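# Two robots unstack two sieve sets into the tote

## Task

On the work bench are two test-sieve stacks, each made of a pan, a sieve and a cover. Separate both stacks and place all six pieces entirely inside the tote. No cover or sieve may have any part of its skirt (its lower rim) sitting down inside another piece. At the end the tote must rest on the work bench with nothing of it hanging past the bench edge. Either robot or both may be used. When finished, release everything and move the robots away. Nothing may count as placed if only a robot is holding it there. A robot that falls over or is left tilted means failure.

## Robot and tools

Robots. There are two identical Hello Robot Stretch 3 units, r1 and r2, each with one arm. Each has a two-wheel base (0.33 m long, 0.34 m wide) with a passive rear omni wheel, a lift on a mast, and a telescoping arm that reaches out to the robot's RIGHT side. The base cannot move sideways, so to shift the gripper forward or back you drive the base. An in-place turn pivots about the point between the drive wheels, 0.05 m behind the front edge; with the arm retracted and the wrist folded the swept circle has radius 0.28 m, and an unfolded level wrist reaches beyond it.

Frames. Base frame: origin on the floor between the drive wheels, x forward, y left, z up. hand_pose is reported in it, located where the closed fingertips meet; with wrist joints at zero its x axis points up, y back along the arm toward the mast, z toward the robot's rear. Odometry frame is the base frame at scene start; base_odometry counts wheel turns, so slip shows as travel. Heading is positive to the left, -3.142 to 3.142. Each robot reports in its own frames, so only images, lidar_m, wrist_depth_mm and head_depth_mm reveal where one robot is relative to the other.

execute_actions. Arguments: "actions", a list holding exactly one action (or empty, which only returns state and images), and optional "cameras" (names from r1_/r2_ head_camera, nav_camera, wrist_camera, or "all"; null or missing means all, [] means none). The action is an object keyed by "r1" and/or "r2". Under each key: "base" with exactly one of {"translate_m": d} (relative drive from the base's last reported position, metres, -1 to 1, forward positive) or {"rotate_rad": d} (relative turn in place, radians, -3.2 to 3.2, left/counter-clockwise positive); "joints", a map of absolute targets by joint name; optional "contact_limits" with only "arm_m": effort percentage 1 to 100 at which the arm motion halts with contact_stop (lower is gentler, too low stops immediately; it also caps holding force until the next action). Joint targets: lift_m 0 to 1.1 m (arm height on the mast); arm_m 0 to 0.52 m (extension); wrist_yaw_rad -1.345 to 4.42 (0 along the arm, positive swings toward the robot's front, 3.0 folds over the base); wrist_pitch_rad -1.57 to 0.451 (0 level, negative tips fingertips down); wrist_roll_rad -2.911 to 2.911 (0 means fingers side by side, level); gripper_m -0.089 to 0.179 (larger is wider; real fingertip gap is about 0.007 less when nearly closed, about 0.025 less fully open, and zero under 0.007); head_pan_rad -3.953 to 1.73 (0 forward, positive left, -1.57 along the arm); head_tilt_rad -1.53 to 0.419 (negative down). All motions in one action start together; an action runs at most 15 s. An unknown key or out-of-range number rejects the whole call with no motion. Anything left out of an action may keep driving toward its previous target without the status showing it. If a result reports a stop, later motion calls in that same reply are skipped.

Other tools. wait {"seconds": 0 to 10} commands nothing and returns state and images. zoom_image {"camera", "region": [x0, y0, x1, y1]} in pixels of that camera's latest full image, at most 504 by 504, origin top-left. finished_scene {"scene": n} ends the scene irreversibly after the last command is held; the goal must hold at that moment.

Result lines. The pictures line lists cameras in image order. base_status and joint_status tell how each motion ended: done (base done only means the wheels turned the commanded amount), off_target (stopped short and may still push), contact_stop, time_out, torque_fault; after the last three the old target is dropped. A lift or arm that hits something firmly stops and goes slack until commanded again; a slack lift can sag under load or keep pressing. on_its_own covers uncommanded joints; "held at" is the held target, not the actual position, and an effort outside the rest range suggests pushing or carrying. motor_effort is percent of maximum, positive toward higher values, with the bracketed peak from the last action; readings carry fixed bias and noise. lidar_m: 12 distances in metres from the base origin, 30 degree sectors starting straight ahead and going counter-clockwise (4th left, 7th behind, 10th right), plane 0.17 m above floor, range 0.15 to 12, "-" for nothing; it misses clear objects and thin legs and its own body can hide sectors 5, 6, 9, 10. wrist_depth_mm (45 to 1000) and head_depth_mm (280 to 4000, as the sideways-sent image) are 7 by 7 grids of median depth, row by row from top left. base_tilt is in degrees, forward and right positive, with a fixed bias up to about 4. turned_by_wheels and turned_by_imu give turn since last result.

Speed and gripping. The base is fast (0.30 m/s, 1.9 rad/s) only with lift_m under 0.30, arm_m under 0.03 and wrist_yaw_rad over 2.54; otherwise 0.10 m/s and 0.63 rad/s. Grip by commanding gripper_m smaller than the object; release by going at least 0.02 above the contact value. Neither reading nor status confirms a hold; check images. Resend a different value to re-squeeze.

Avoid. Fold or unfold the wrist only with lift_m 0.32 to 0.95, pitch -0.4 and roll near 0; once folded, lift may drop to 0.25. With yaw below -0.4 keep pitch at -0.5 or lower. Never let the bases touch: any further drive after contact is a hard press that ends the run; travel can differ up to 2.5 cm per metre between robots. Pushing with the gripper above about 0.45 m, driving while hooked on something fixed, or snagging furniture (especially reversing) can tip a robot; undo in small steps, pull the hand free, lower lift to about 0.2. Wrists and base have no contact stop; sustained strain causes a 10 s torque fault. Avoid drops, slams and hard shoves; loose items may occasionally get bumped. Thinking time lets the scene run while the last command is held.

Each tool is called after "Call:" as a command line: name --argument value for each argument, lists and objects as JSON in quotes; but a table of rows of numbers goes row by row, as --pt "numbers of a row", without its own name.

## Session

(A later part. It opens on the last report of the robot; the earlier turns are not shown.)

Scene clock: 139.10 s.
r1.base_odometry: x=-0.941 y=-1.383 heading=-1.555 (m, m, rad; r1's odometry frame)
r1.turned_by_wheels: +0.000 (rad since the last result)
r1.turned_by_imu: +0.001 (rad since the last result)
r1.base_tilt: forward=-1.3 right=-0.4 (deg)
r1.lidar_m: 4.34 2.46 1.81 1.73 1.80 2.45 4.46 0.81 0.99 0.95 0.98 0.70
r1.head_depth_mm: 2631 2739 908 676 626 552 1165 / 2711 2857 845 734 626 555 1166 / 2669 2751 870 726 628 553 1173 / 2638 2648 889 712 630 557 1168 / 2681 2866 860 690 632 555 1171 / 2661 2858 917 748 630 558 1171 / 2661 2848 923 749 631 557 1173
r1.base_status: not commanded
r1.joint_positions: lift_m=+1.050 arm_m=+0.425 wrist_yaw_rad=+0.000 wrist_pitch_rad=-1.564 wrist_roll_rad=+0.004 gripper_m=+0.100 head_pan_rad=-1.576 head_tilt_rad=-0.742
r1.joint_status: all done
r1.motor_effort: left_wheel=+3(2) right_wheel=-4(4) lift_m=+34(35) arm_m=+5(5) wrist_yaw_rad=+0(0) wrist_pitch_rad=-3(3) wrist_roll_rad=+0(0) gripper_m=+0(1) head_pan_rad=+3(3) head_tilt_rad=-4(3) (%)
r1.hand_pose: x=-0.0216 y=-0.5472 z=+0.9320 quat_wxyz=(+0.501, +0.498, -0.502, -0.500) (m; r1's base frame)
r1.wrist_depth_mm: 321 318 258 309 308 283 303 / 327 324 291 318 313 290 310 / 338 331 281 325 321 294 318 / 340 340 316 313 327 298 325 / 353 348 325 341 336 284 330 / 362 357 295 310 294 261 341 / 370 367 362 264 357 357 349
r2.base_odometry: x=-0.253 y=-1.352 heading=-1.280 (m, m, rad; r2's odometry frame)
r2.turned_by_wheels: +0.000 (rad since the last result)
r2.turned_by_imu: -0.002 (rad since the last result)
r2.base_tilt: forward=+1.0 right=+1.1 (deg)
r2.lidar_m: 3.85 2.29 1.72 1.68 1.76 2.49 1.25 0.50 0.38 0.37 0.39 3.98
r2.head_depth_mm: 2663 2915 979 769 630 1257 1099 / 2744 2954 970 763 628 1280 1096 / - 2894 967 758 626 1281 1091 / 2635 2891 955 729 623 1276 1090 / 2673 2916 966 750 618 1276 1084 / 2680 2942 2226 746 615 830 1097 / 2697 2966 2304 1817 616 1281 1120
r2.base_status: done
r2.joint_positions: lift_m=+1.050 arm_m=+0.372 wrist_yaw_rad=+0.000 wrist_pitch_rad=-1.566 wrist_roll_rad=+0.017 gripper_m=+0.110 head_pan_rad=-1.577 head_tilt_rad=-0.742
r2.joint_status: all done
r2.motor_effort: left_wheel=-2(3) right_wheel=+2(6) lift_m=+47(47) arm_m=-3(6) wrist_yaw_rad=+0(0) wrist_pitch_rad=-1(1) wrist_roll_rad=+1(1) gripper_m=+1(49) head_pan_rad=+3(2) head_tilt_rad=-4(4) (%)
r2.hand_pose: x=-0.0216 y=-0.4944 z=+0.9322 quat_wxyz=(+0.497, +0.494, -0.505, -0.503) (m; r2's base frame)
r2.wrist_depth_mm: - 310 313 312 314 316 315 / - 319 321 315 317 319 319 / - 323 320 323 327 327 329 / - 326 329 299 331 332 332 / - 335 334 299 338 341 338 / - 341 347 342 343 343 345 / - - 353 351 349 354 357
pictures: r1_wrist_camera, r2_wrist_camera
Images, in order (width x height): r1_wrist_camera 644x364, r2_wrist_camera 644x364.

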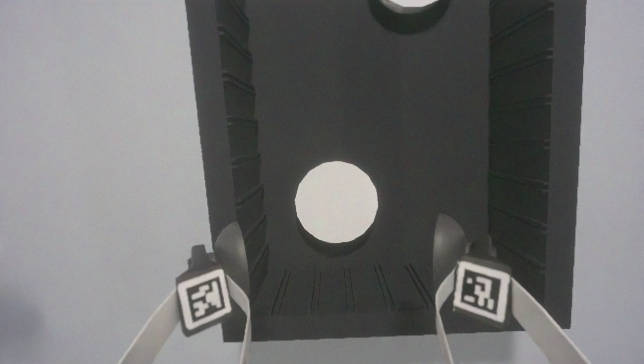

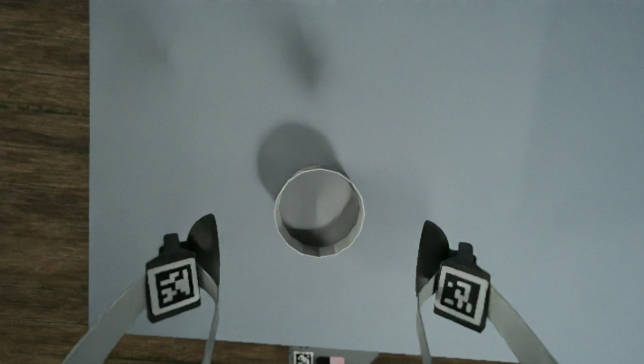

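Call:
execute_actions --actions '[{"r1":{"base":{"translate_m":0.456},"joints":{"arm_m":0.30,"gripper_m":0.11}},"r2":{"joints":{"lift_m":0.92}}}]' --cameras '["r1_wrist_camera","r2_wrist_camera"]'

Call:
execute_actions --actions '[{"r1":{"joints":{"lift_m":0.92}},"r2":{"joints":{"gripper_m":0.05}}}]' --cameras '["r1_wrist_camera"]'

Scene clock: 149.43 s.
r1.base_odometry: x=-0.934 y=-1.839 heading=-1.554 (m, m, rad; r1's odometry frame)
r1.turned_by_wheels: +0.000 (rad since the last result)
r1.turned_by_imu: +0.001 (rad since the last result)
r1.base_tilt: forward=-1.4 right=-0.4 (deg)
r1.lidar_m: 3.88 2.49 1.78 1.74 1.80 2.46 1.25 1.26 0.99 0.95 0.34 4.04
r1.head_depth_mm: 2736 2825 910 741 626 553 1165 / 2793 2872 909 722 628 552 1162 / - - 885 747 607 555 1171 / 2645 - 884 744 603 555 1171 / 2666 2831 914 729 630 557 1170 / 2636 2865 919 750 632 557 882 / 2667 2896 2253 769 632 547 1135
r1.base_status: done
r1.joint_positions: lift_m=+1.050 arm_m=+0.300 wrist_yaw_rad=+0.000 wrist_pitch_rad=-1.564 wrist_roll_rad=+0.004 gripper_m=+0.110 head_pan_rad=-1.576 head_tilt_rad=-0.742
r1.joint_status: all done
r1.motor_effort: left_wheel=+2(7) right_wheel=-4(6) lift_m=+33(34) arm_m=-5(6) wrist_yaw_rad=+0(0) wrist_pitch_rad=-3(3) wrist_roll_rad=+0(0) gripper_m=+1(50) head_pan_rad=+3(3) head_tilt_rad=-4(4) (%)
r1.hand_pose: x=-0.0216 y=-0.4228 z=+0.9320 quat_wxyz=(+0.501, +0.498, -0.502, -0.500) (m; r1's base frame)
r1.wrist_depth_mm: - 318 316 314 310 309 307 / - 328 323 319 320 314 316 / - 334 331 328 326 320 318 / - 340 336 301 333 330 326 / - 348 345 307 341 336 333 / - 356 352 350 349 - 341 / - - 365 358 - - -
r2.base_odometry: x=-0.253 y=-1.352 heading=-1.280 (m, m, rad; r2's odometry frame)
r2.turned_by_wheels: +0.000 (rad since the last result)
r2.turned_by_imu: -0.001 (rad since the last result)
r2.base_tilt: forward=+1.0 right=+1.2 (deg)
r2.lidar_m: 3.87 2.28 1.73 1.67 1.75 2.48 1.25 0.50 0.38 0.37 0.39 3.95
r2.head_depth_mm: 2601 2852 - - 615 1253 1100 / 2603 - 933 762 629 1276 1091 / 2629 - 930 759 625 1272 1091 / 2647 2928 971 686 621 1264 1084 / 2667 2927 953 749 621 1262 1086 / 2694 2967 2216 745 615 828 1096 / 2710 2945 2297 1827 615 1283 1121
r2.base_status: not commanded
r2.joint_positions: lift_m=+0.920 arm_m=+0.372 wrist_yaw_rad=+0.000 wrist_pitch_rad=-1.566 wrist_roll_rad=+0.017 gripper_m=+0.110 head_pan_rad=-1.577 head_tilt_rad=-0.742
r2.joint_status: all done
r2.motor_effort: left_wheel=-2(2) right_wheel=+2(1) lift_m=+37(42) arm_m=-3(3) wrist_yaw_rad=+1(1) wrist_pitch_rad=-1(1) wrist_roll_rad=+0(1) gripper_m=+1(1) head_pan_rad=+2(2) head_tilt_rad=-4(4) (%)
r2.hand_pose: x=-0.0216 y=-0.4944 z=+0.8025 quat_wxyz=(+0.497, +0.494, -0.505, -0.503) (m; r2's base frame)
r2.wrist_depth_mm: 188 187 189 189 189 190 190 / 191 192 192 193 193 193 195 / 193 194 194 195 197 197 197 / 197 198 198 198 201 200 201 / 201 200 201 168 202 204 206 / 205 205 171 172 171 210 209 / 210 211 211 167 213 213 214
pictures: r1_wrist_camera, r2_wrist_camera
Images, in order (width x height): r1_wrist_camera 644x364, r2_wrist_camera 644x364.

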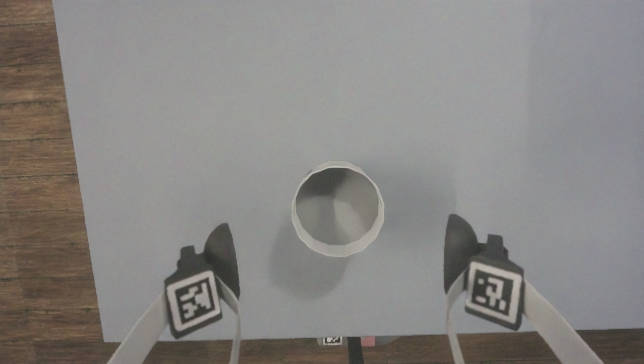

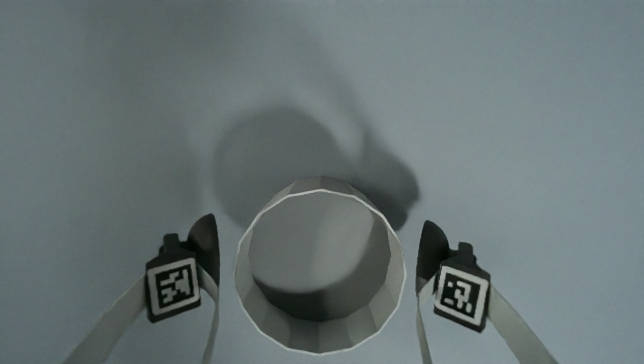

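Scene clock: 151.43 s.
r1.base_odometry: x=-0.934 y=-1.839 heading=-1.554 (m, m, rad; r1's odometry frame)
r1.turned_by_wheels: +0.000 (rad since the last result)
r1.turned_by_imu: +0.000 (rad since the last result)
r1.base_tilt: forward=-1.5 right=-0.4 (deg)
r1.lidar_m: 3.87 2.49 1.78 1.74 1.80 2.46 1.25 1.25 0.98 0.95 0.35 4.05
r1.head_depth_mm: 2697 - - 741 627 553 1162 / 2641 - 880 742 626 553 1165 / 2615 - - 723 602 554 1166 / 2680 2855 928 726 604 556 1167 / 2669 2849 914 749 632 557 1170 / 2672 2851 917 748 632 556 884 / 2634 2844 2227 769 632 546 1136
r1.base_status: not commanded
r1.joint_positions: lift_m=+0.920 arm_m=+0.300 wrist_yaw_rad=+0.000 wrist_pitch_rad=-1.564 wrist_roll_rad=+0.004 gripper_m=+0.110 head_pan_rad=-1.576 head_tilt_rad=-0.742
r1.joint_status: all done
r1.motor_effort: left_wheel=+2(2) right_wheel=-4(4) lift_m=+20(31) arm_m=-5(5) wrist_yaw_rad=+0(0) wrist_pitch_rad=-2(2) wrist_roll_rad=+0(0) gripper_m=+1(0) head_pan_rad=+3(3) head_tilt_rad=-4(4) (%)
r1.hand_pose: x=-0.0216 y=-0.4228 z=+0.8026 quat_wxyz=(+0.501, +0.498, -0.502, -0.500) (m; r1's base frame)
r1.wrist_depth_mm: 195 195 191 190 189 187 186 / 198 198 195 195 192 191 190 / 203 202 200 199 196 195 193 / 208 206 205 201 200 199 198 / 213 211 208 173 174 204 202 / 219 215 214 177 176 - 207 / 225 223 220 173 215 214 211
r2.base_odometry: x=-0.253 y=-1.352 heading=-1.280 (m, m, rad; r2's odometry frame)
r2.turned_by_wheels: +0.000 (rad since the last result)
r2.turned_by_imu: +0.000 (rad since the last result)
r2.base_tilt: forward=+0.9 right=+1.2 (deg)
r2.lidar_m: 3.86 2.28 1.72 1.68 1.76 2.49 1.26 0.50 0.38 0.37 0.39 3.98
r2.head_depth_mm: 2608 2861 - - 616 1257 1094 / 2627 - 933 761 629 1277 1095 / 2605 - 929 761 624 1272 1093 / 2643 2906 991 681 623 1266 1084 / 2686 2938 949 749 618 1263 1080 / 2713 2950 2230 747 617 829 1097 / 2683 2936 2298 1807 615 1282 1117
r2.base_status: not commanded
r2.joint_positions: lift_m=+0.920 arm_m=+0.372 wrist_yaw_rad=+0.000 wrist_pitch_rad=-1.566 wrist_roll_rad=+0.017 gripper_m=+0.051 head_pan_rad=-1.577 head_tilt_rad=-0.742
r2.joint_status: all done
r2.motor_effort: left_wheel=-2(2) right_wheel=+2(2) lift_m=+37(37) arm_m=-3(3) wrist_yaw_rad=+0(1) wrist_pitch_rad=-1(1) wrist_roll_rad=+1(1) gripper_m=-14(88) head_pan_rad=+3(3) head_tilt_rad=-4(4) (%)
r2.hand_pose: x=-0.0216 y=-0.4944 z=+0.8025 quat_wxyz=(+0.497, +0.494, -0.505, -0.503) (m; r2's base frame)
r2.wrist_depth_mm: 188 186 188 188 190 189 191 / 190 191 192 192 193 193 194 / 194 194 195 195 196 197 198 / 197 197 199 197 201 202 202 / 201 202 166 165 203 204 205 / 205 205 167 169 167 208 209 / 209 209 209 160 212 214 213
pictures: r1_wrist_camera
Images, in order (width x height): r1_wrist_camera 644x364.

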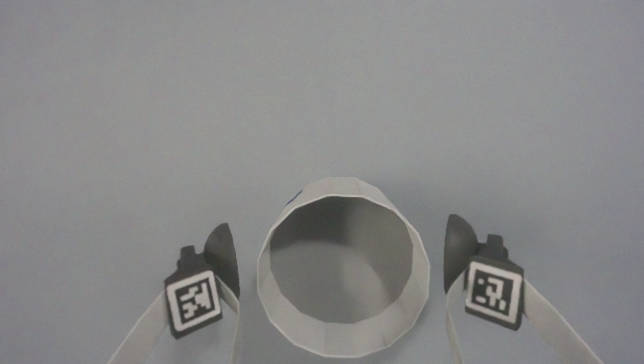

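Call:
execute_actions --actions '[{"r1":{"joints":{"gripper_m":0.05}},"r2":{"joints":{"lift_m":1.06}}}]' --cameras '["r2_wrist_camera"]'

Call:
execute_actions --actions '[{"r1":{"joints":{"lift_m":1.06}}}]' --cameras '["r1_wrist_camera","r1_head_camera","r2_head_camera"]'

Scene clock: 157.10 s.
r1.base_odometry: x=-0.934 y=-1.839 heading=-1.554 (m, m, rad; r1's odometry frame)
r1.turned_by_wheels: +0.000 (rad since the last result)
r1.turned_by_imu: +0.001 (rad since the last result)
r1.base_tilt: forward=-1.4 right=-0.5 (deg)
r1.lidar_m: 3.88 2.50 1.78 1.74 1.80 2.45 1.25 1.25 0.99 0.95 0.35 4.04
r1.head_depth_mm: 2679 - - 740 625 553 1169 / 2621 - 881 742 627 553 1172 / 2661 - - 726 603 554 1169 / 2640 2877 932 728 603 555 1174 / 2681 2845 917 746 631 556 1176 / 2646 2839 916 749 631 557 883 / 2655 2797 2235 769 632 546 1138
r1.base_status: not commanded
r1.joint_positions: lift_m=+0.920 arm_m=+0.300 wrist_yaw_rad=+0.000 wrist_pitch_rad=-1.564 wrist_roll_rad=+0.004 gripper_m=+0.051 head_pan_rad=-1.576 head_tilt_rad=-0.742
r1.joint_status: all done
r1.motor_effort: left_wheel=+2(3) right_wheel=-4(4) lift_m=+20(20) arm_m=-5(5) wrist_yaw_rad=+0(0) wrist_pitch_rad=-2(3) wrist_roll_rad=+0(0) gripper_m=-16(100) head_pan_rad=+3(3) head_tilt_rad=-4(4) (%)
r1.hand_pose: x=-0.0216 y=-0.4228 z=+0.8026 quat_wxyz=(+0.501, +0.498, -0.502, -0.500) (m; r1's base frame)
r1.wrist_depth_mm: 194 194 191 190 188 185 186 / 198 197 195 195 191 191 189 / 203 201 200 199 198 196 194 / 207 207 205 201 202 198 198 / 213 211 209 170 170 204 202 / 218 216 163 174 172 208 207 / 224 222 220 166 216 214 212
r2.base_odometry: x=-0.253 y=-1.352 heading=-1.280 (m, m, rad; r2's odometry frame)
r2.turned_by_wheels: +0.000 (rad since the last result)
r2.turned_by_imu: -0.001 (rad since the last result)
r2.base_tilt: forward=+1.0 right=+1.2 (deg)
r2.lidar_m: 3.87 2.29 1.72 1.68 1.75 2.49 1.26 0.50 0.38 0.37 0.39 3.98
r2.head_depth_mm: 2627 2889 976 765 632 1260 1097 / 2738 2924 973 762 628 1280 1095 / - 2906 968 737 626 1279 1093 / 2641 2927 959 708 623 1267 1090 / 2692 2936 949 750 617 1270 1085 / 2703 2923 2218 748 617 828 1097 / 2690 2964 2290 1824 615 1282 1115
r2.base_status: not commanded
r2.joint_positions: lift_m=+1.060 arm_m=+0.372 wrist_yaw_rad=+0.000 wrist_pitch_rad=-1.566 wrist_roll_rad=+0.017 gripper_m=+0.051 head_pan_rad=-1.577 head_tilt_rad=-0.742
r2.joint_status: all done
r2.motor_effort: left_wheel=-2(2) right_wheel=+2(2) lift_m=+48(51) arm_m=-2(3) wrist_yaw_rad=+0(0) wrist_pitch_rad=-1(1) wrist_roll_rad=+1(0) gripper_m=-14(15) head_pan_rad=+3(3) head_tilt_rad=-4(4) (%)
r2.hand_pose: x=-0.0216 y=-0.4944 z=+0.9421 quat_wxyz=(+0.497, +0.494, -0.505, -0.503) (m; r2's base frame)
r2.wrist_depth_mm: - 320 319 319 324 322 325 / - 327 327 328 327 328 331 / - 331 333 331 333 336 340 / - 339 339 338 341 339 345 / - 348 166 165 343 348 352 / - 353 167 168 166 356 362 / - - - 159 363 362 367
pictures: r2_wrist_camera
Images, in order (width x height): r2_wrist_camera 644x364.

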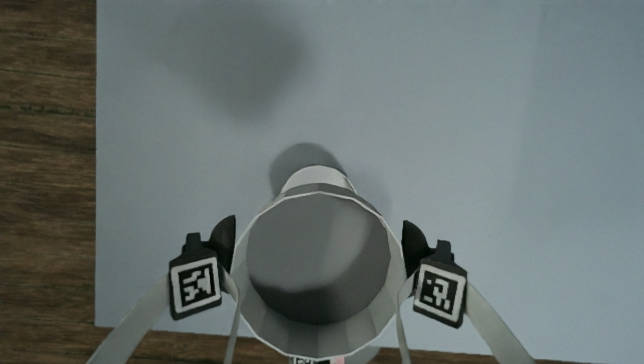

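Scene clock: 159.20 s.
r1.base_odometry: x=-0.934 y=-1.839 heading=-1.554 (m, m, rad; r1's odometry frame)
r1.turned_by_wheels: +0.000 (rad since the last result)
r1.turned_by_imu: +0.000 (rad since the last result)
r1.base_tilt: forward=-1.5 right=-0.5 (deg)
r1.lidar_m: 3.88 2.49 1.78 1.74 1.80 2.45 1.25 1.26 0.99 0.95 0.34 4.04
r1.head_depth_mm: 2747 2845 909 742 626 552 1168 / 2763 2862 910 743 628 554 1165 / - - 897 529 626 554 1171 / 2685 - 914 526 627 556 1171 / 2675 2855 923 747 631 556 1168 / 2646 2820 920 748 632 557 883 / 2643 2818 2224 770 633 546 1132
r1.base_status: not commanded
r1.joint_positions: lift_m=+1.060 arm_m=+0.300 wrist_yaw_rad=+0.000 wrist_pitch_rad=-1.564 wrist_roll_rad=+0.004 gripper_m=+0.051 head_pan_rad=-1.576 head_tilt_rad=-0.742
r1.joint_status: all done
r1.motor_effort: left_wheel=+3(2) right_wheel=-4(4) lift_m=+35(36) arm_m=-5(5) wrist_yaw_rad=+0(0) wrist_pitch_rad=-3(3) wrist_roll_rad=+0(0) gripper_m=-16(16) head_pan_rad=+3(3) head_tilt_rad=-3(5) (%)
r1.hand_pose: x=-0.0216 y=-0.4228 z=+0.9420 quat_wxyz=(+0.501, +0.498, -0.502, -0.500) (m; r1's base frame)
r1.wrist_depth_mm: - 326 323 321 321 319 316 / - 334 334 330 325 325 319 / - 343 337 337 333 329 332 / - 352 348 339 342 339 337 / - 360 355 169 170 346 344 / - 370 168 174 172 353 352 / - - - 166 362 - -
r2.base_odometry: x=-0.253 y=-1.352 heading=-1.280 (m, m, rad; r2's odometry frame)
r2.turned_by_wheels: +0.000 (rad since the last result)
r2.turned_by_imu: +0.000 (rad since the last result)
r2.base_tilt: forward=+1.0 right=+1.1 (deg)
r2.lidar_m: 3.86 2.29 1.72 1.67 1.76 2.48 1.26 0.50 0.38 0.37 0.39 3.96
r2.head_depth_mm: 2605 2916 977 769 631 1257 1099 / 2731 2929 974 762 628 1278 1095 / - 2907 964 735 624 1275 1091 / 2648 2962 961 709 624 1275 1086 / 2653 2927 948 750 620 1264 1085 / 2676 2970 2231 746 617 826 1096 / 2705 2967 2282 1818 615 1279 1116
r2.base_status: not commanded
r2.joint_positions: lift_m=+1.060 arm_m=+0.372 wrist_yaw_rad=+0.000 wrist_pitch_rad=-1.566 wrist_roll_rad=+0.017 gripper_m=+0.051 head_pan_rad=-1.577 head_tilt_rad=-0.742
r2.joint_status: not commanded
r2.motor_effort: left_wheel=-2(2) right_wheel=+1(2) lift_m=+49(48) arm_m=-3(3) wrist_yaw_rad=+1(0) wrist_pitch_rad=-1(2) wrist_roll_rad=+1(1) gripper_m=-14(14) head_pan_rad=+3(3) head_tilt_rad=-4(3) (%)
r2.hand_pose: x=-0.0216 y=-0.4944 z=+0.9421 quat_wxyz=(+0.497, +0.494, -0.505, -0.503) (m; r2's base frame)
r2.wrist_depth_mm: - 319 321 324 324 325 327 / - 324 325 330 331 327 332 / - 331 335 332 335 336 338 / - 338 342 336 339 343 343 / - 344 167 164 345 352 350 / - 351 166 170 167 358 360 / - - - 159 364 366 368
pictures: r1_head_camera (sideways: a quarter turn clockwise sets it upright), r1_wrist_camera, r2_head_camera (sideways: a quarter turn clockwise sets it upright)
Images, in order (width x height): r1_head_camera 896x504, r1_wrist_camera 644x364, r2_head_camera 896x504.

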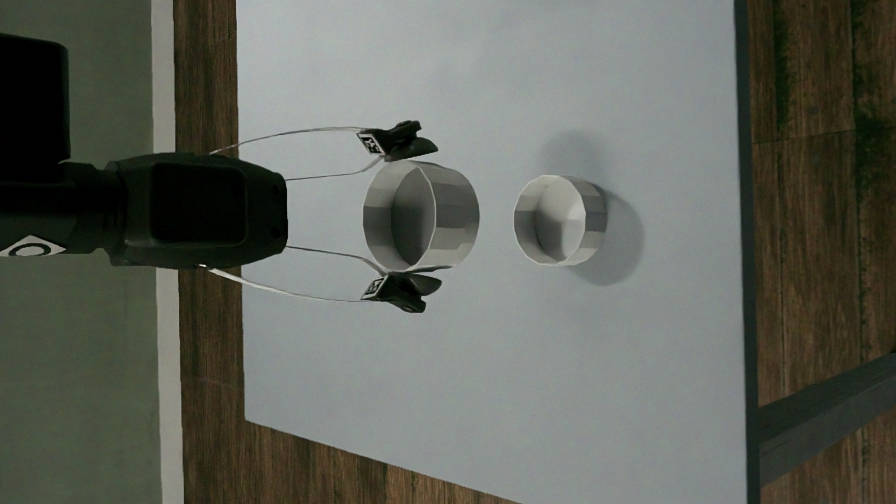

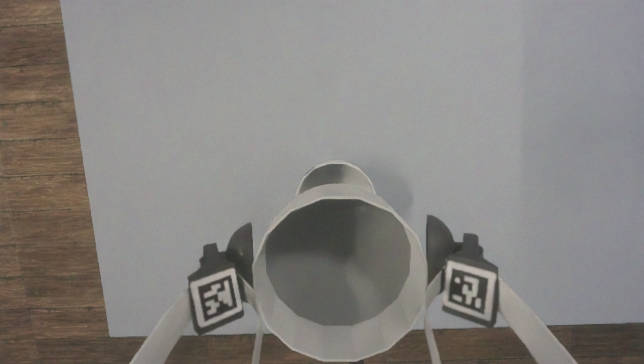

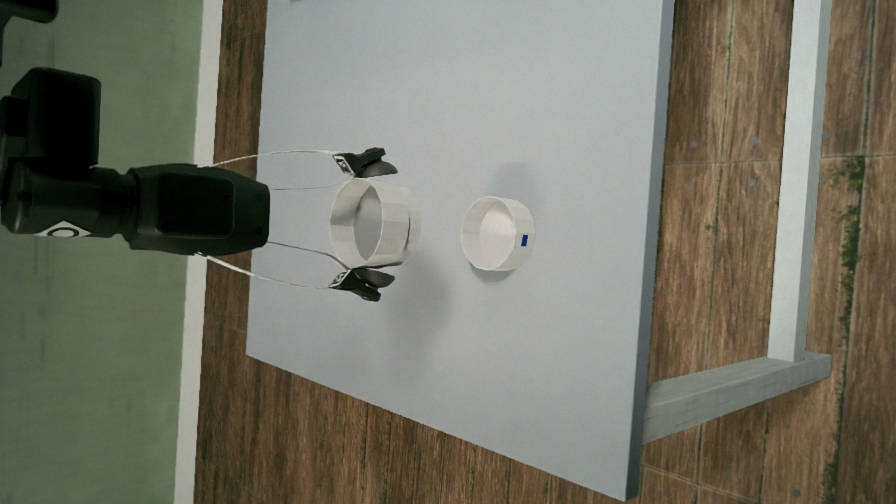

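Call:
execute_actions --actions '[{"r1":{"base":{"translate_m":-0.556},"joints":{"arm_m":0.435,"wrist_roll_rad":1.57}},"r2":{"base":{"translate_m":-0.583},"joints":{"arm_m":0.465,"wrist_roll_rad":1.57}}}]' --cameras '["r1_wrist_camera","r2_wrist_camera"]'

Scene clock: 176.07 s.
r1.base_odometry: x=-0.943 y=-1.283 heading=-1.554 (m, m, rad; r1's odometry frame)
r1.turned_by_wheels: +0.000 (rad since the last result)
r1.turned_by_imu: +0.002 (rad since the last result)
r1.base_tilt: forward=-1.3 right=-0.4 (deg)
r1.lidar_m: 4.41 2.46 1.81 1.73 1.80 2.45 4.35 0.72 0.99 0.96 0.99 0.79
r1.head_depth_mm: 2702 2809 907 740 626 553 1166 / 2653 2863 909 743 629 553 1161 / 2687 2791 779 665 629 554 1168 / - 2840 829 741 629 555 1166 / 2641 761 890 711 631 555 1168 / 639 2823 845 659 632 556 1173 / 2657 2838 918 750 632 556 1167
r1.base_status: done
r1.joint_positions: lift_m=+1.060 arm_m=+0.435 wrist_yaw_rad=+0.000 wrist_pitch_rad=-1.564 wrist_roll_rad=+1.566 gripper_m=+0.051 head_pan_rad=-1.576 head_tilt_rad=-0.742
r1.joint_status: all done
r1.motor_effort: left_wheel=+3(4) right_wheel=-3(10) lift_m=+34(35) arm_m=+5(5) wrist_yaw_rad=+0(0) wrist_pitch_rad=-3(2) wrist_roll_rad=+2(3) gripper_m=-16(16) head_pan_rad=+3(3) head_tilt_rad=-4(4) (%)
r1.hand_pose: x=-0.0216 y=-0.5569 z=+0.9420 quat_wxyz=(+0.002, +0.002, -0.709, -0.705) (m; r1's base frame)
r1.wrist_depth_mm: 332 326 322 320 318 313 312 / 341 337 330 328 328 322 318 / 259 257 253 251 246 328 330 / 336 350 347 339 333 338 336 / 337 334 355 170 170 343 343 / 332 366 167 173 171 351 353 / 332 377 371 165 272 364 362
r2.base_odometry: x=-0.420 y=-0.793 heading=-1.281 (m, m, rad; r2's odometry frame)
r2.turned_by_wheels: +0.000 (rad since the last result)
r2.turned_by_imu: +0.000 (rad since the last result)
r2.base_tilt: forward=+1.0 right=+1.1 (deg)
r2.lidar_m: 4.44 2.31 1.74 1.70 1.78 2.52 4.31 0.47 0.35 0.34 0.36 0.51
r2.head_depth_mm: 2629 2897 976 767 631 1235 1103 / 2647 2943 973 762 628 1229 1094 / - 2914 855 695 626 1220 1091 / 2545 2919 854 751 623 1244 1086 / 636 782 898 683 619 1238 1087 / 2561 2945 908 683 616 1230 1082 / 2711 2961 938 743 612 1260 1074
r2.base_status: done
r2.joint_positions: lift_m=+1.060 arm_m=+0.465 wrist_yaw_rad=+0.000 wrist_pitch_rad=-1.565 wrist_roll_rad=+1.562 gripper_m=+0.051 head_pan_rad=-1.577 head_tilt_rad=-0.742
r2.joint_status: all done
r2.motor_effort: left_wheel=-2(5) right_wheel=+2(2) lift_m=+49(48) arm_m=+4(5) wrist_yaw_rad=+1(0) wrist_pitch_rad=-1(1) wrist_roll_rad=+6(6) gripper_m=-14(14) head_pan_rad=+2(3) head_tilt_rad=-4(4) (%)
r2.hand_pose: x=-0.0215 y=-0.5867 z=+0.9421 quat_wxyz=(+0.003, +0.003, -0.709, -0.706) (m; r2's base frame)
r2.wrist_depth_mm: 324 322 320 317 314 317 315 / 325 324 325 328 323 324 322 / 298 334 246 244 248 327 335 / 319 316 336 338 334 337 - / 328 346 166 165 254 344 - / 336 353 167 169 167 352 - / 321 347 342 161 280 358 -
pictures: r1_wrist_camera, r2_wrist_camera
Images, in order (width x height): r1_wrist_camera 644x364, r2_wrist_camera 644x364.

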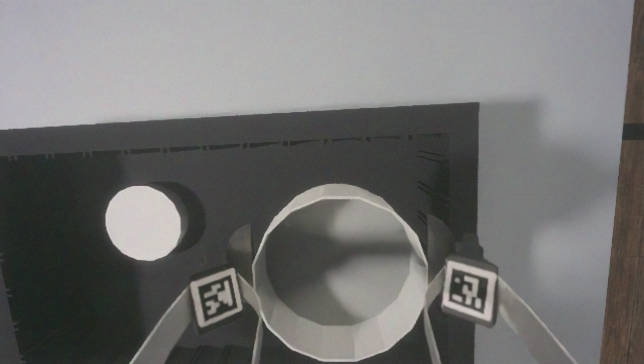

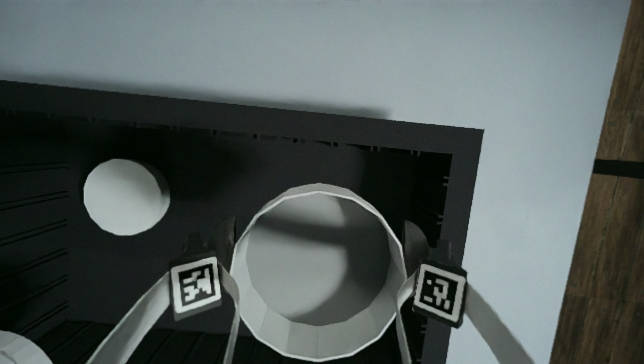

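Call:
execute_actions --actions '[{"r1":{"joints":{"lift_m":0.908}},"r2":{"joints":{"lift_m":0.908}}}]' --cameras '["r1_wrist_camera","r2_wrist_camera"]'

Call:
execute_actions --actions '[{"r1":{"joints":{"gripper_m":0.10}},"r2":{"joints":{"gripper_m":0.10}}}]' --cameras '[]'

Call:
execute_actions --actions '[{"r1":{"joints":{"lift_m":1.06}},"r2":{"joints":{"lift_m":1.06}}}]' --cameras '["r1_wrist_camera","r2_wrist_camera"]'

Call:
execute_actions --actions '[{"r1":{"base":{"translate_m":0.556},"joints":{"arm_m":0.30,"wrist_roll_rad":0,"gripper_m":0.11}},"r2":{"base":{"translate_m":0.583},"joints":{"arm_m":0.372,"wrist_roll_rad":0,"gripper_m":0.11}}}]' --cameras '["r1_wrist_camera","r2_wrist_camera"]'

Scene clock: 185.47 s.
r1.base_odometry: x=-0.943 y=-1.283 heading=-1.554 (m, m, rad; r1's odometry frame)
r1.turned_by_wheels: +0.000 (rad since the last result)
r1.turned_by_imu: +0.001 (rad since the last result)
r1.base_tilt: forward=-1.3 right=-0.5 (deg)
r1.lidar_m: 4.43 2.45 1.81 1.73 1.80 2.45 4.35 0.72 0.99 0.95 0.99 0.79
r1.head_depth_mm: 2701 - - 742 626 553 1162 / 2571 2638 880 742 628 553 1168 / 2618 - 782 663 628 555 1170 / 2623 2888 845 671 629 554 1172 / 2578 720 856 711 629 555 1172 / 609 879 840 656 632 556 1176 / 674 2853 921 752 632 557 1175
r1.base_status: not commanded
r1.joint_positions: lift_m=+0.908 arm_m=+0.435 wrist_yaw_rad=+0.000 wrist_pitch_rad=-1.564 wrist_roll_rad=+1.566 gripper_m=+0.051 head_pan_rad=-1.576 head_tilt_rad=-0.742
r1.joint_status: all done
r1.motor_effort: left_wheel=+3(3) right_wheel=-4(4) lift_m=+20(32) arm_m=+5(5) wrist_yaw_rad=+0(0) wrist_pitch_rad=-3(2) wrist_roll_rad=+2(2) gripper_m=-16(16) head_pan_rad=+3(3) head_tilt_rad=-3(4) (%)
r1.hand_pose: x=-0.0216 y=-0.5569 z=+0.7906 quat_wxyz=(+0.002, +0.002, -0.709, -0.705) (m; r1's base frame)
r1.wrist_depth_mm: 182 181 179 177 176 174 172 / 186 185 181 97 95 94 93 / 101 100 99 98 97 96 94 / 195 192 190 186 185 165 107 / 198 196 193 170 170 162 108 / 192 203 167 173 172 147 108 / 209 208 205 166 197 181 109
r2.base_odometry: x=-0.420 y=-0.793 heading=-1.281 (m, m, rad; r2's odometry frame)
r2.turned_by_wheels: +0.000 (rad since the last result)
r2.turned_by_imu: -0.001 (rad since the last result)
r2.base_tilt: forward=+1.0 right=+1.1 (deg)
r2.lidar_m: 4.42 2.32 1.74 1.70 1.78 2.52 4.33 0.47 0.35 0.34 0.36 0.51
r2.head_depth_mm: 2573 2848 - - 614 1236 1098 / 2603 - 932 763 629 1232 1095 / 2579 - 888 695 626 1226 1090 / 2557 2845 883 693 623 1246 1084 / 854 738 863 683 619 1236 1085 / 683 2859 906 681 618 1235 1083 / 2672 2978 938 744 612 1255 1077
r2.base_status: not commanded
r2.joint_positions: lift_m=+0.908 arm_m=+0.465 wrist_yaw_rad=+0.000 wrist_pitch_rad=-1.565 wrist_roll_rad=+1.562 gripper_m=+0.051 head_pan_rad=-1.577 head_tilt_rad=-0.742
r2.joint_status: all done
r2.motor_effort: left_wheel=-2(2) right_wheel=+2(2) lift_m=+38(45) arm_m=+4(4) wrist_yaw_rad=+0(0) wrist_pitch_rad=-1(1) wrist_roll_rad=+6(6) gripper_m=-14(14) head_pan_rad=+2(3) head_tilt_rad=-4(5) (%)
r2.hand_pose: x=-0.0215 y=-0.5867 z=+0.7905 quat_wxyz=(+0.003, +0.003, -0.709, -0.706) (m; r2's base frame)
r2.wrist_depth_mm: 176 176 176 174 175 174 174 / 93 93 94 93 94 175 177 / 182 115 95 95 95 95 94 / 185 185 184 182 184 159 109 / 188 189 166 165 185 167 113 / 194 194 168 169 166 153 111 / 197 198 197 160 196 150 108
pictures: r1_wrist_camera, r2_wrist_camera
Images, in order (width x height): r1_wrist_camera 644x364, r2_wrist_camera 644x364.

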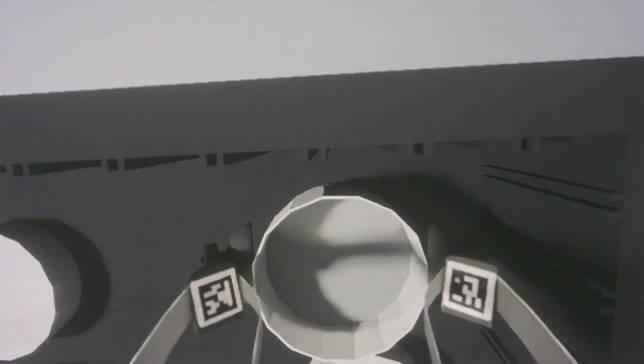

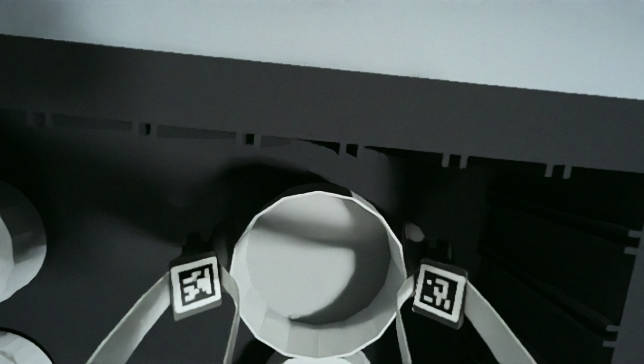

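Scene clock: 186.47 s.
r1.base_odometry: x=-0.943 y=-1.283 heading=-1.554 (m, m, rad; r1's odometry frame)
r1.turned_by_wheels: +0.000 (rad since the last result)
r1.turned_by_imu: +0.000 (rad since the last result)
r1.base_tilt: forward=-1.5 right=-0.4 (deg)
r1.lidar_m: 4.44 2.45 1.80 1.73 1.80 2.45 4.35 0.72 0.99 0.95 0.99 0.79
r1.head_depth_mm: 2659 - - 740 627 553 1164 / 2609 2651 882 740 626 554 1165 / 2582 - 780 664 629 555 1171 / 2638 2832 842 673 629 555 1168 / 2591 719 853 711 632 556 1175 / 607 879 849 659 631 557 1173 / 673 2845 919 749 633 558 1172
r1.base_status: not commanded
r1.joint_positions: lift_m=+0.908 arm_m=+0.435 wrist_yaw_rad=+0.000 wrist_pitch_rad=-1.564 wrist_roll_rad=+1.566 gripper_m=+0.100 head_pan_rad=-1.576 head_tilt_rad=-0.742
r1.joint_status: all done
r1.motor_effort: left_wheel=+3(3) right_wheel=-4(3) lift_m=+21(21) arm_m=+5(5) wrist_yaw_rad=+0(0) wrist_pitch_rad=-3(2) wrist_roll_rad=+2(2) gripper_m=+0(86) head_pan_rad=+3(3) head_tilt_rad=-4(4) (%)
r1.hand_pose: x=-0.0216 y=-0.5569 z=+0.7906 quat_wxyz=(+0.002, +0.002, -0.709, -0.705) (m; r1's base frame)
r1.wrist_depth_mm: 182 182 180 178 175 174 171 / 186 184 181 97 95 94 93 / 101 100 99 98 97 96 95 / 195 191 190 186 186 166 107 / 198 197 194 174 174 156 108 / 192 202 167 179 177 139 109 / 209 207 206 175 198 181 105
r2.base_odometry: x=-0.420 y=-0.793 heading=-1.281 (m, m, rad; r2's odometry frame)
r2.turned_by_wheels: +0.000 (rad since the last result)
r2.turned_by_imu: +0.000 (rad since the last result)
r2.base_tilt: forward=+1.0 right=+1.2 (deg)
r2.lidar_m: 4.43 2.31 1.74 1.70 1.79 2.52 4.34 0.47 0.35 0.34 0.36 0.51
r2.head_depth_mm: 2594 2832 - - 616 1235 1100 / 2589 - 933 761 629 1232 1096 / 2589 - 888 694 625 1224 1096 / 2569 2849 881 677 622 1246 1088 / 853 737 869 682 620 1235 1083 / 681 2840 907 684 617 1232 1083 / 2702 2987 936 740 613 1256 1077
r2.base_status: not commanded
r2.joint_positions: lift_m=+0.908 arm_m=+0.465 wrist_yaw_rad=+0.000 wrist_pitch_rad=-1.565 wrist_roll_rad=+1.562 gripper_m=+0.100 head_pan_rad=-1.577 head_tilt_rad=-0.742
r2.joint_status: all done
r2.motor_effort: left_wheel=-2(2) right_wheel=+2(2) lift_m=+38(38) arm_m=+4(3) wrist_yaw_rad=+1(0) wrist_pitch_rad=-1(2) wrist_roll_rad=+6(6) gripper_m=+1(76) head_pan_rad=+2(3) head_tilt_rad=-4(5) (%)
r2.hand_pose: x=-0.0215 y=-0.5867 z=+0.7905 quat_wxyz=(+0.003, +0.003, -0.709, -0.705) (m; r2's base frame)
r2.wrist_depth_mm: 177 176 176 175 174 175 174 / 94 94 94 94 94 176 177 / 182 114 95 95 95 94 94 / 185 186 185 183 184 159 110 / 188 189 180 170 186 167 112 / 193 193 172 174 169 152 111 / 198 198 197 168 196 162 109
pictures: none
No camera images: the call's "cameras" was empty. Leave "cameras" out to get every camera's image.

Scene clock: 188.67 s.
r1.base_odometry: x=-0.943 y=-1.283 heading=-1.554 (m, m, rad; r1's odometry frame)
r1.turned_by_wheels: +0.000 (rad since the last result)
r1.turned_by_imu: +0.000 (rad since the last result)
r1.base_tilt: forward=-1.5 right=-0.3 (deg)
r1.lidar_m: 4.43 2.45 1.81 1.74 1.79 2.45 4.36 0.72 0.99 0.95 0.99 0.79
r1.head_depth_mm: 2707 2818 908 741 627 552 1166 / 2624 2867 910 742 627 553 1170 / 2620 2811 841 668 631 555 1169 / - 2867 872 714 629 554 1173 / 2643 2639 875 713 630 554 1170 / 637 2857 849 658 629 556 1175 / 2672 2841 923 749 632 559 1175
r1.base_status: not commanded
r1.joint_positions: lift_m=+1.060 arm_m=+0.435 wrist_yaw_rad=+0.000 wrist_pitch_rad=-1.564 wrist_roll_rad=+1.566 gripper_m=+0.100 head_pan_rad=-1.576 head_tilt_rad=-0.742
r1.joint_status: all done
r1.motor_effort: left_wheel=+3(3) right_wheel=-3(3) lift_m=+33(33) arm_m=+5(5) wrist_yaw_rad=+0(0) wrist_pitch_rad=-3(2) wrist_roll_rad=+2(2) gripper_m=+0(1) head_pan_rad=+3(3) head_tilt_rad=-4(4) (%)
r1.hand_pose: x=-0.0216 y=-0.5569 z=+0.9420 quat_wxyz=(+0.002, +0.002, -0.709, -0.705) (m; r1's base frame)
r1.wrist_depth_mm: 330 329 328 321 319 314 309 / 337 335 330 331 325 323 318 / 261 259 251 251 245 330 327 / 341 348 349 328 332 336 337 / 334 334 353 330 345 346 343 / 333 364 361 338 336 350 354 / 328 362 372 366 342 365 -
r2.base_odometry: x=-0.420 y=-0.793 heading=-1.281 (m, m, rad; r2's odometry frame)
r2.turned_by_wheels: +0.000 (rad since the last result)
r2.turned_by_imu: +0.000 (rad since the last result)
r2.base_tilt: forward=+1.0 right=+1.1 (deg)
r2.lidar_m: 4.44 2.32 1.74 1.70 1.78 2.53 4.33 0.47 0.35 0.35 0.36 0.51
r2.head_depth_mm: 2612 2887 977 770 631 1233 1096 / 2646 2946 972 762 627 1230 1093 / - 2912 907 696 626 1222 1091 / 2536 2901 897 712 621 1245 1090 / 636 1408 884 683 618 1238 1084 / 2598 2954 907 683 616 1239 1078 / 2681 2967 937 741 614 1252 1077
r2.base_status: not commanded
r2.joint_positions: lift_m=+1.060 arm_m=+0.465 wrist_yaw_rad=+0.000 wrist_pitch_rad=-1.565 wrist_roll_rad=+1.562 gripper_m=+0.100 head_pan_rad=-1.577 head_tilt_rad=-0.742
r2.joint_status: all done
r2.motor_effort: left_wheel=-2(2) right_wheel=+2(2) lift_m=+47(48) arm_m=+4(4) wrist_yaw_rad=+0(0) wrist_pitch_rad=-2(2) wrist_roll_rad=+6(6) gripper_m=+0(0) head_pan_rad=+3(3) head_tilt_rad=-4(4) (%)
r2.hand_pose: x=-0.0215 y=-0.5867 z=+0.9422 quat_wxyz=(+0.003, +0.003, -0.709, -0.705) (m; r2's base frame)
r2.wrist_depth_mm: 320 323 320 319 318 321 318 / 325 324 326 325 324 325 324 / 296 332 246 247 246 332 332 / 319 320 336 322 335 338 - / 327 346 346 328 343 347 - / 324 334 354 328 351 353 - / 321 332 359 356 338 366 -
pictures: r1_wrist_camera, r2_wrist_camera
Images, in order (width x height): r1_wrist_camera 644x364, r2_wrist_camera 644x364.

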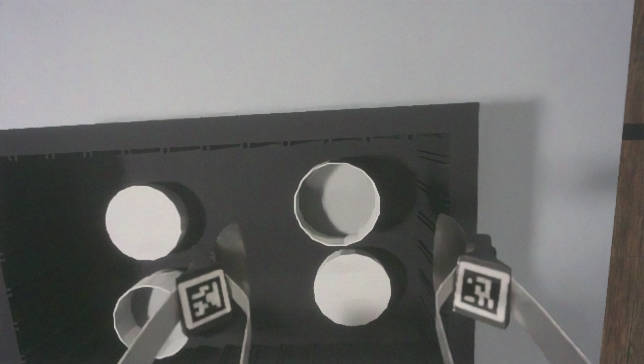

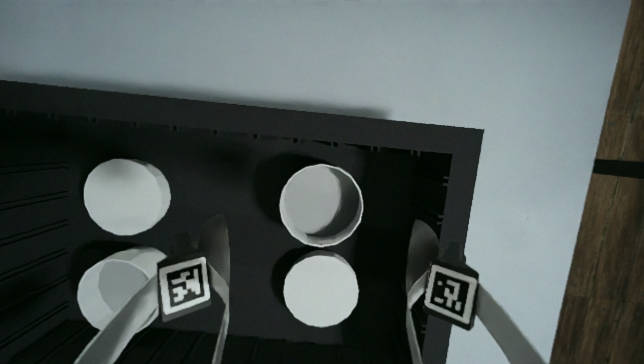

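Scene clock: 195.57 s.
r1.base_odometry: x=-0.934 y=-1.839 heading=-1.554 (m, m, rad; r1's odometry frame)
r1.turned_by_wheels: +0.000 (rad since the last result)
r1.turned_by_imu: +0.001 (rad since the last result)
r1.base_tilt: forward=-1.4 right=-0.2 (deg)
r1.lidar_m: 3.87 2.49 1.78 1.74 1.81 2.46 1.25 1.25 0.99 0.95 0.34 4.06
r1.head_depth_mm: 2719 2834 908 741 626 551 1167 / 2799 2863 908 724 627 553 1164 / - - 912 745 627 554 1173 / 2666 - 899 746 628 556 1176 / 2657 2875 920 729 630 555 1170 / 2669 2877 916 748 633 556 883 / 2686 2848 2241 769 634 547 1136
r1.base_status: done
r1.joint_positions: lift_m=+1.060 arm_m=+0.300 wrist_yaw_rad=+0.000 wrist_pitch_rad=-1.564 wrist_roll_rad=+0.004 gripper_m=+0.110 head_pan_rad=-1.576 head_tilt_rad=-0.742
r1.joint_status: all done
r1.motor_effort: left_wheel=+2(7) right_wheel=-4(7) lift_m=+34(33) arm_m=-5(5) wrist_yaw_rad=+0(0) wrist_pitch_rad=-2(2) wrist_roll_rad=-2(3) gripper_m=+0(52) head_pan_rad=+3(3) head_tilt_rad=-3(4) (%)
r1.hand_pose: x=-0.0216 y=-0.4228 z=+0.9420 quat_wxyz=(+0.501, +0.498, -0.502, -0.500) (m; r1's base frame)
r1.wrist_depth_mm: - 328 327 324 320 315 315 / - 337 332 329 329 323 321 / - 346 340 337 335 331 326 / - 354 349 344 343 340 340 / - 360 355 351 350 346 343 / - 368 362 366 358 - 351 / - - - - - - -
r2.base_odometry: x=-0.253 y=-1.352 heading=-1.281 (m, m, rad; r2's odometry frame)
r2.turned_by_wheels: +0.000 (rad since the last result)
r2.turned_by_imu: -0.002 (rad since the last result)
r2.base_tilt: forward=+1.0 right=+1.2 (deg)
r2.lidar_m: 3.87 2.29 1.72 1.68 1.76 2.49 1.26 0.50 0.38 0.37 0.39 3.97
r2.head_depth_mm: 2615 2913 980 768 631 1258 1100 / 2724 2908 973 763 629 1272 1091 / - 2905 969 757 626 1275 1091 / 2651 2887 955 755 623 1270 1090 / 2670 2958 951 748 620 1264 1081 / 2671 2932 2231 746 616 830 1101 / 2713 2970 2302 1813 614 1283 1114
r2.base_status: done
r2.joint_positions: lift_m=+1.060 arm_m=+0.372 wrist_yaw_rad=+0.000 wrist_pitch_rad=-1.566 wrist_roll_rad=+0.008 gripper_m=+0.110 head_pan_rad=-1.577 head_tilt_rad=-0.742
r2.joint_status: all done
r2.motor_effort: left_wheel=-2(3) right_wheel=+2(5) lift_m=+47(47) arm_m=-3(7) wrist_yaw_rad=+0(0) wrist_pitch_rad=-1(2) wrist_roll_rad=-5(4) gripper_m=+1(48) head_pan_rad=+2(2) head_tilt_rad=-5(4) (%)
r2.hand_pose: x=-0.0216 y=-0.4945 z=+0.9422 quat_wxyz=(+0.499, +0.497, -0.503, -0.501) (m; r2's base frame)
r2.wrist_depth_mm: - 322 322 324 325 325 327 / - 326 327 331 329 328 332 / - 330 333 334 336 334 339 / - 341 338 341 340 343 340 / - 344 345 349 347 348 348 / - 353 354 353 355 358 356 / - - - 358 361 364 366
pictures: r1_wrist_camera, r2_wrist_camera
Images, in order (width x height): r1_wrist_camera 644x364, r2_wrist_camera 644x364.

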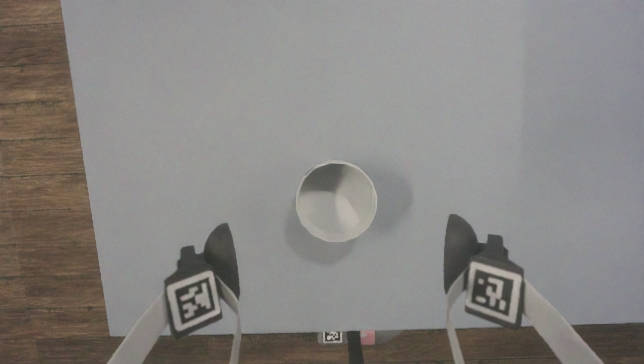

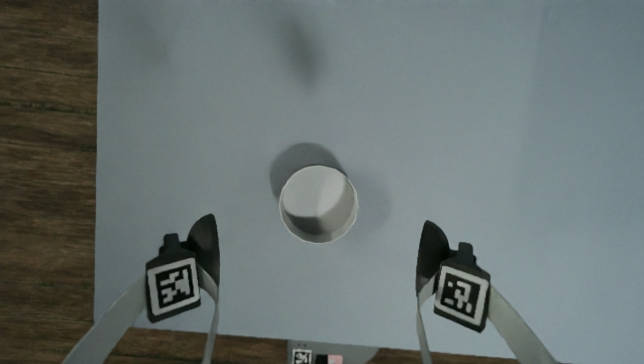

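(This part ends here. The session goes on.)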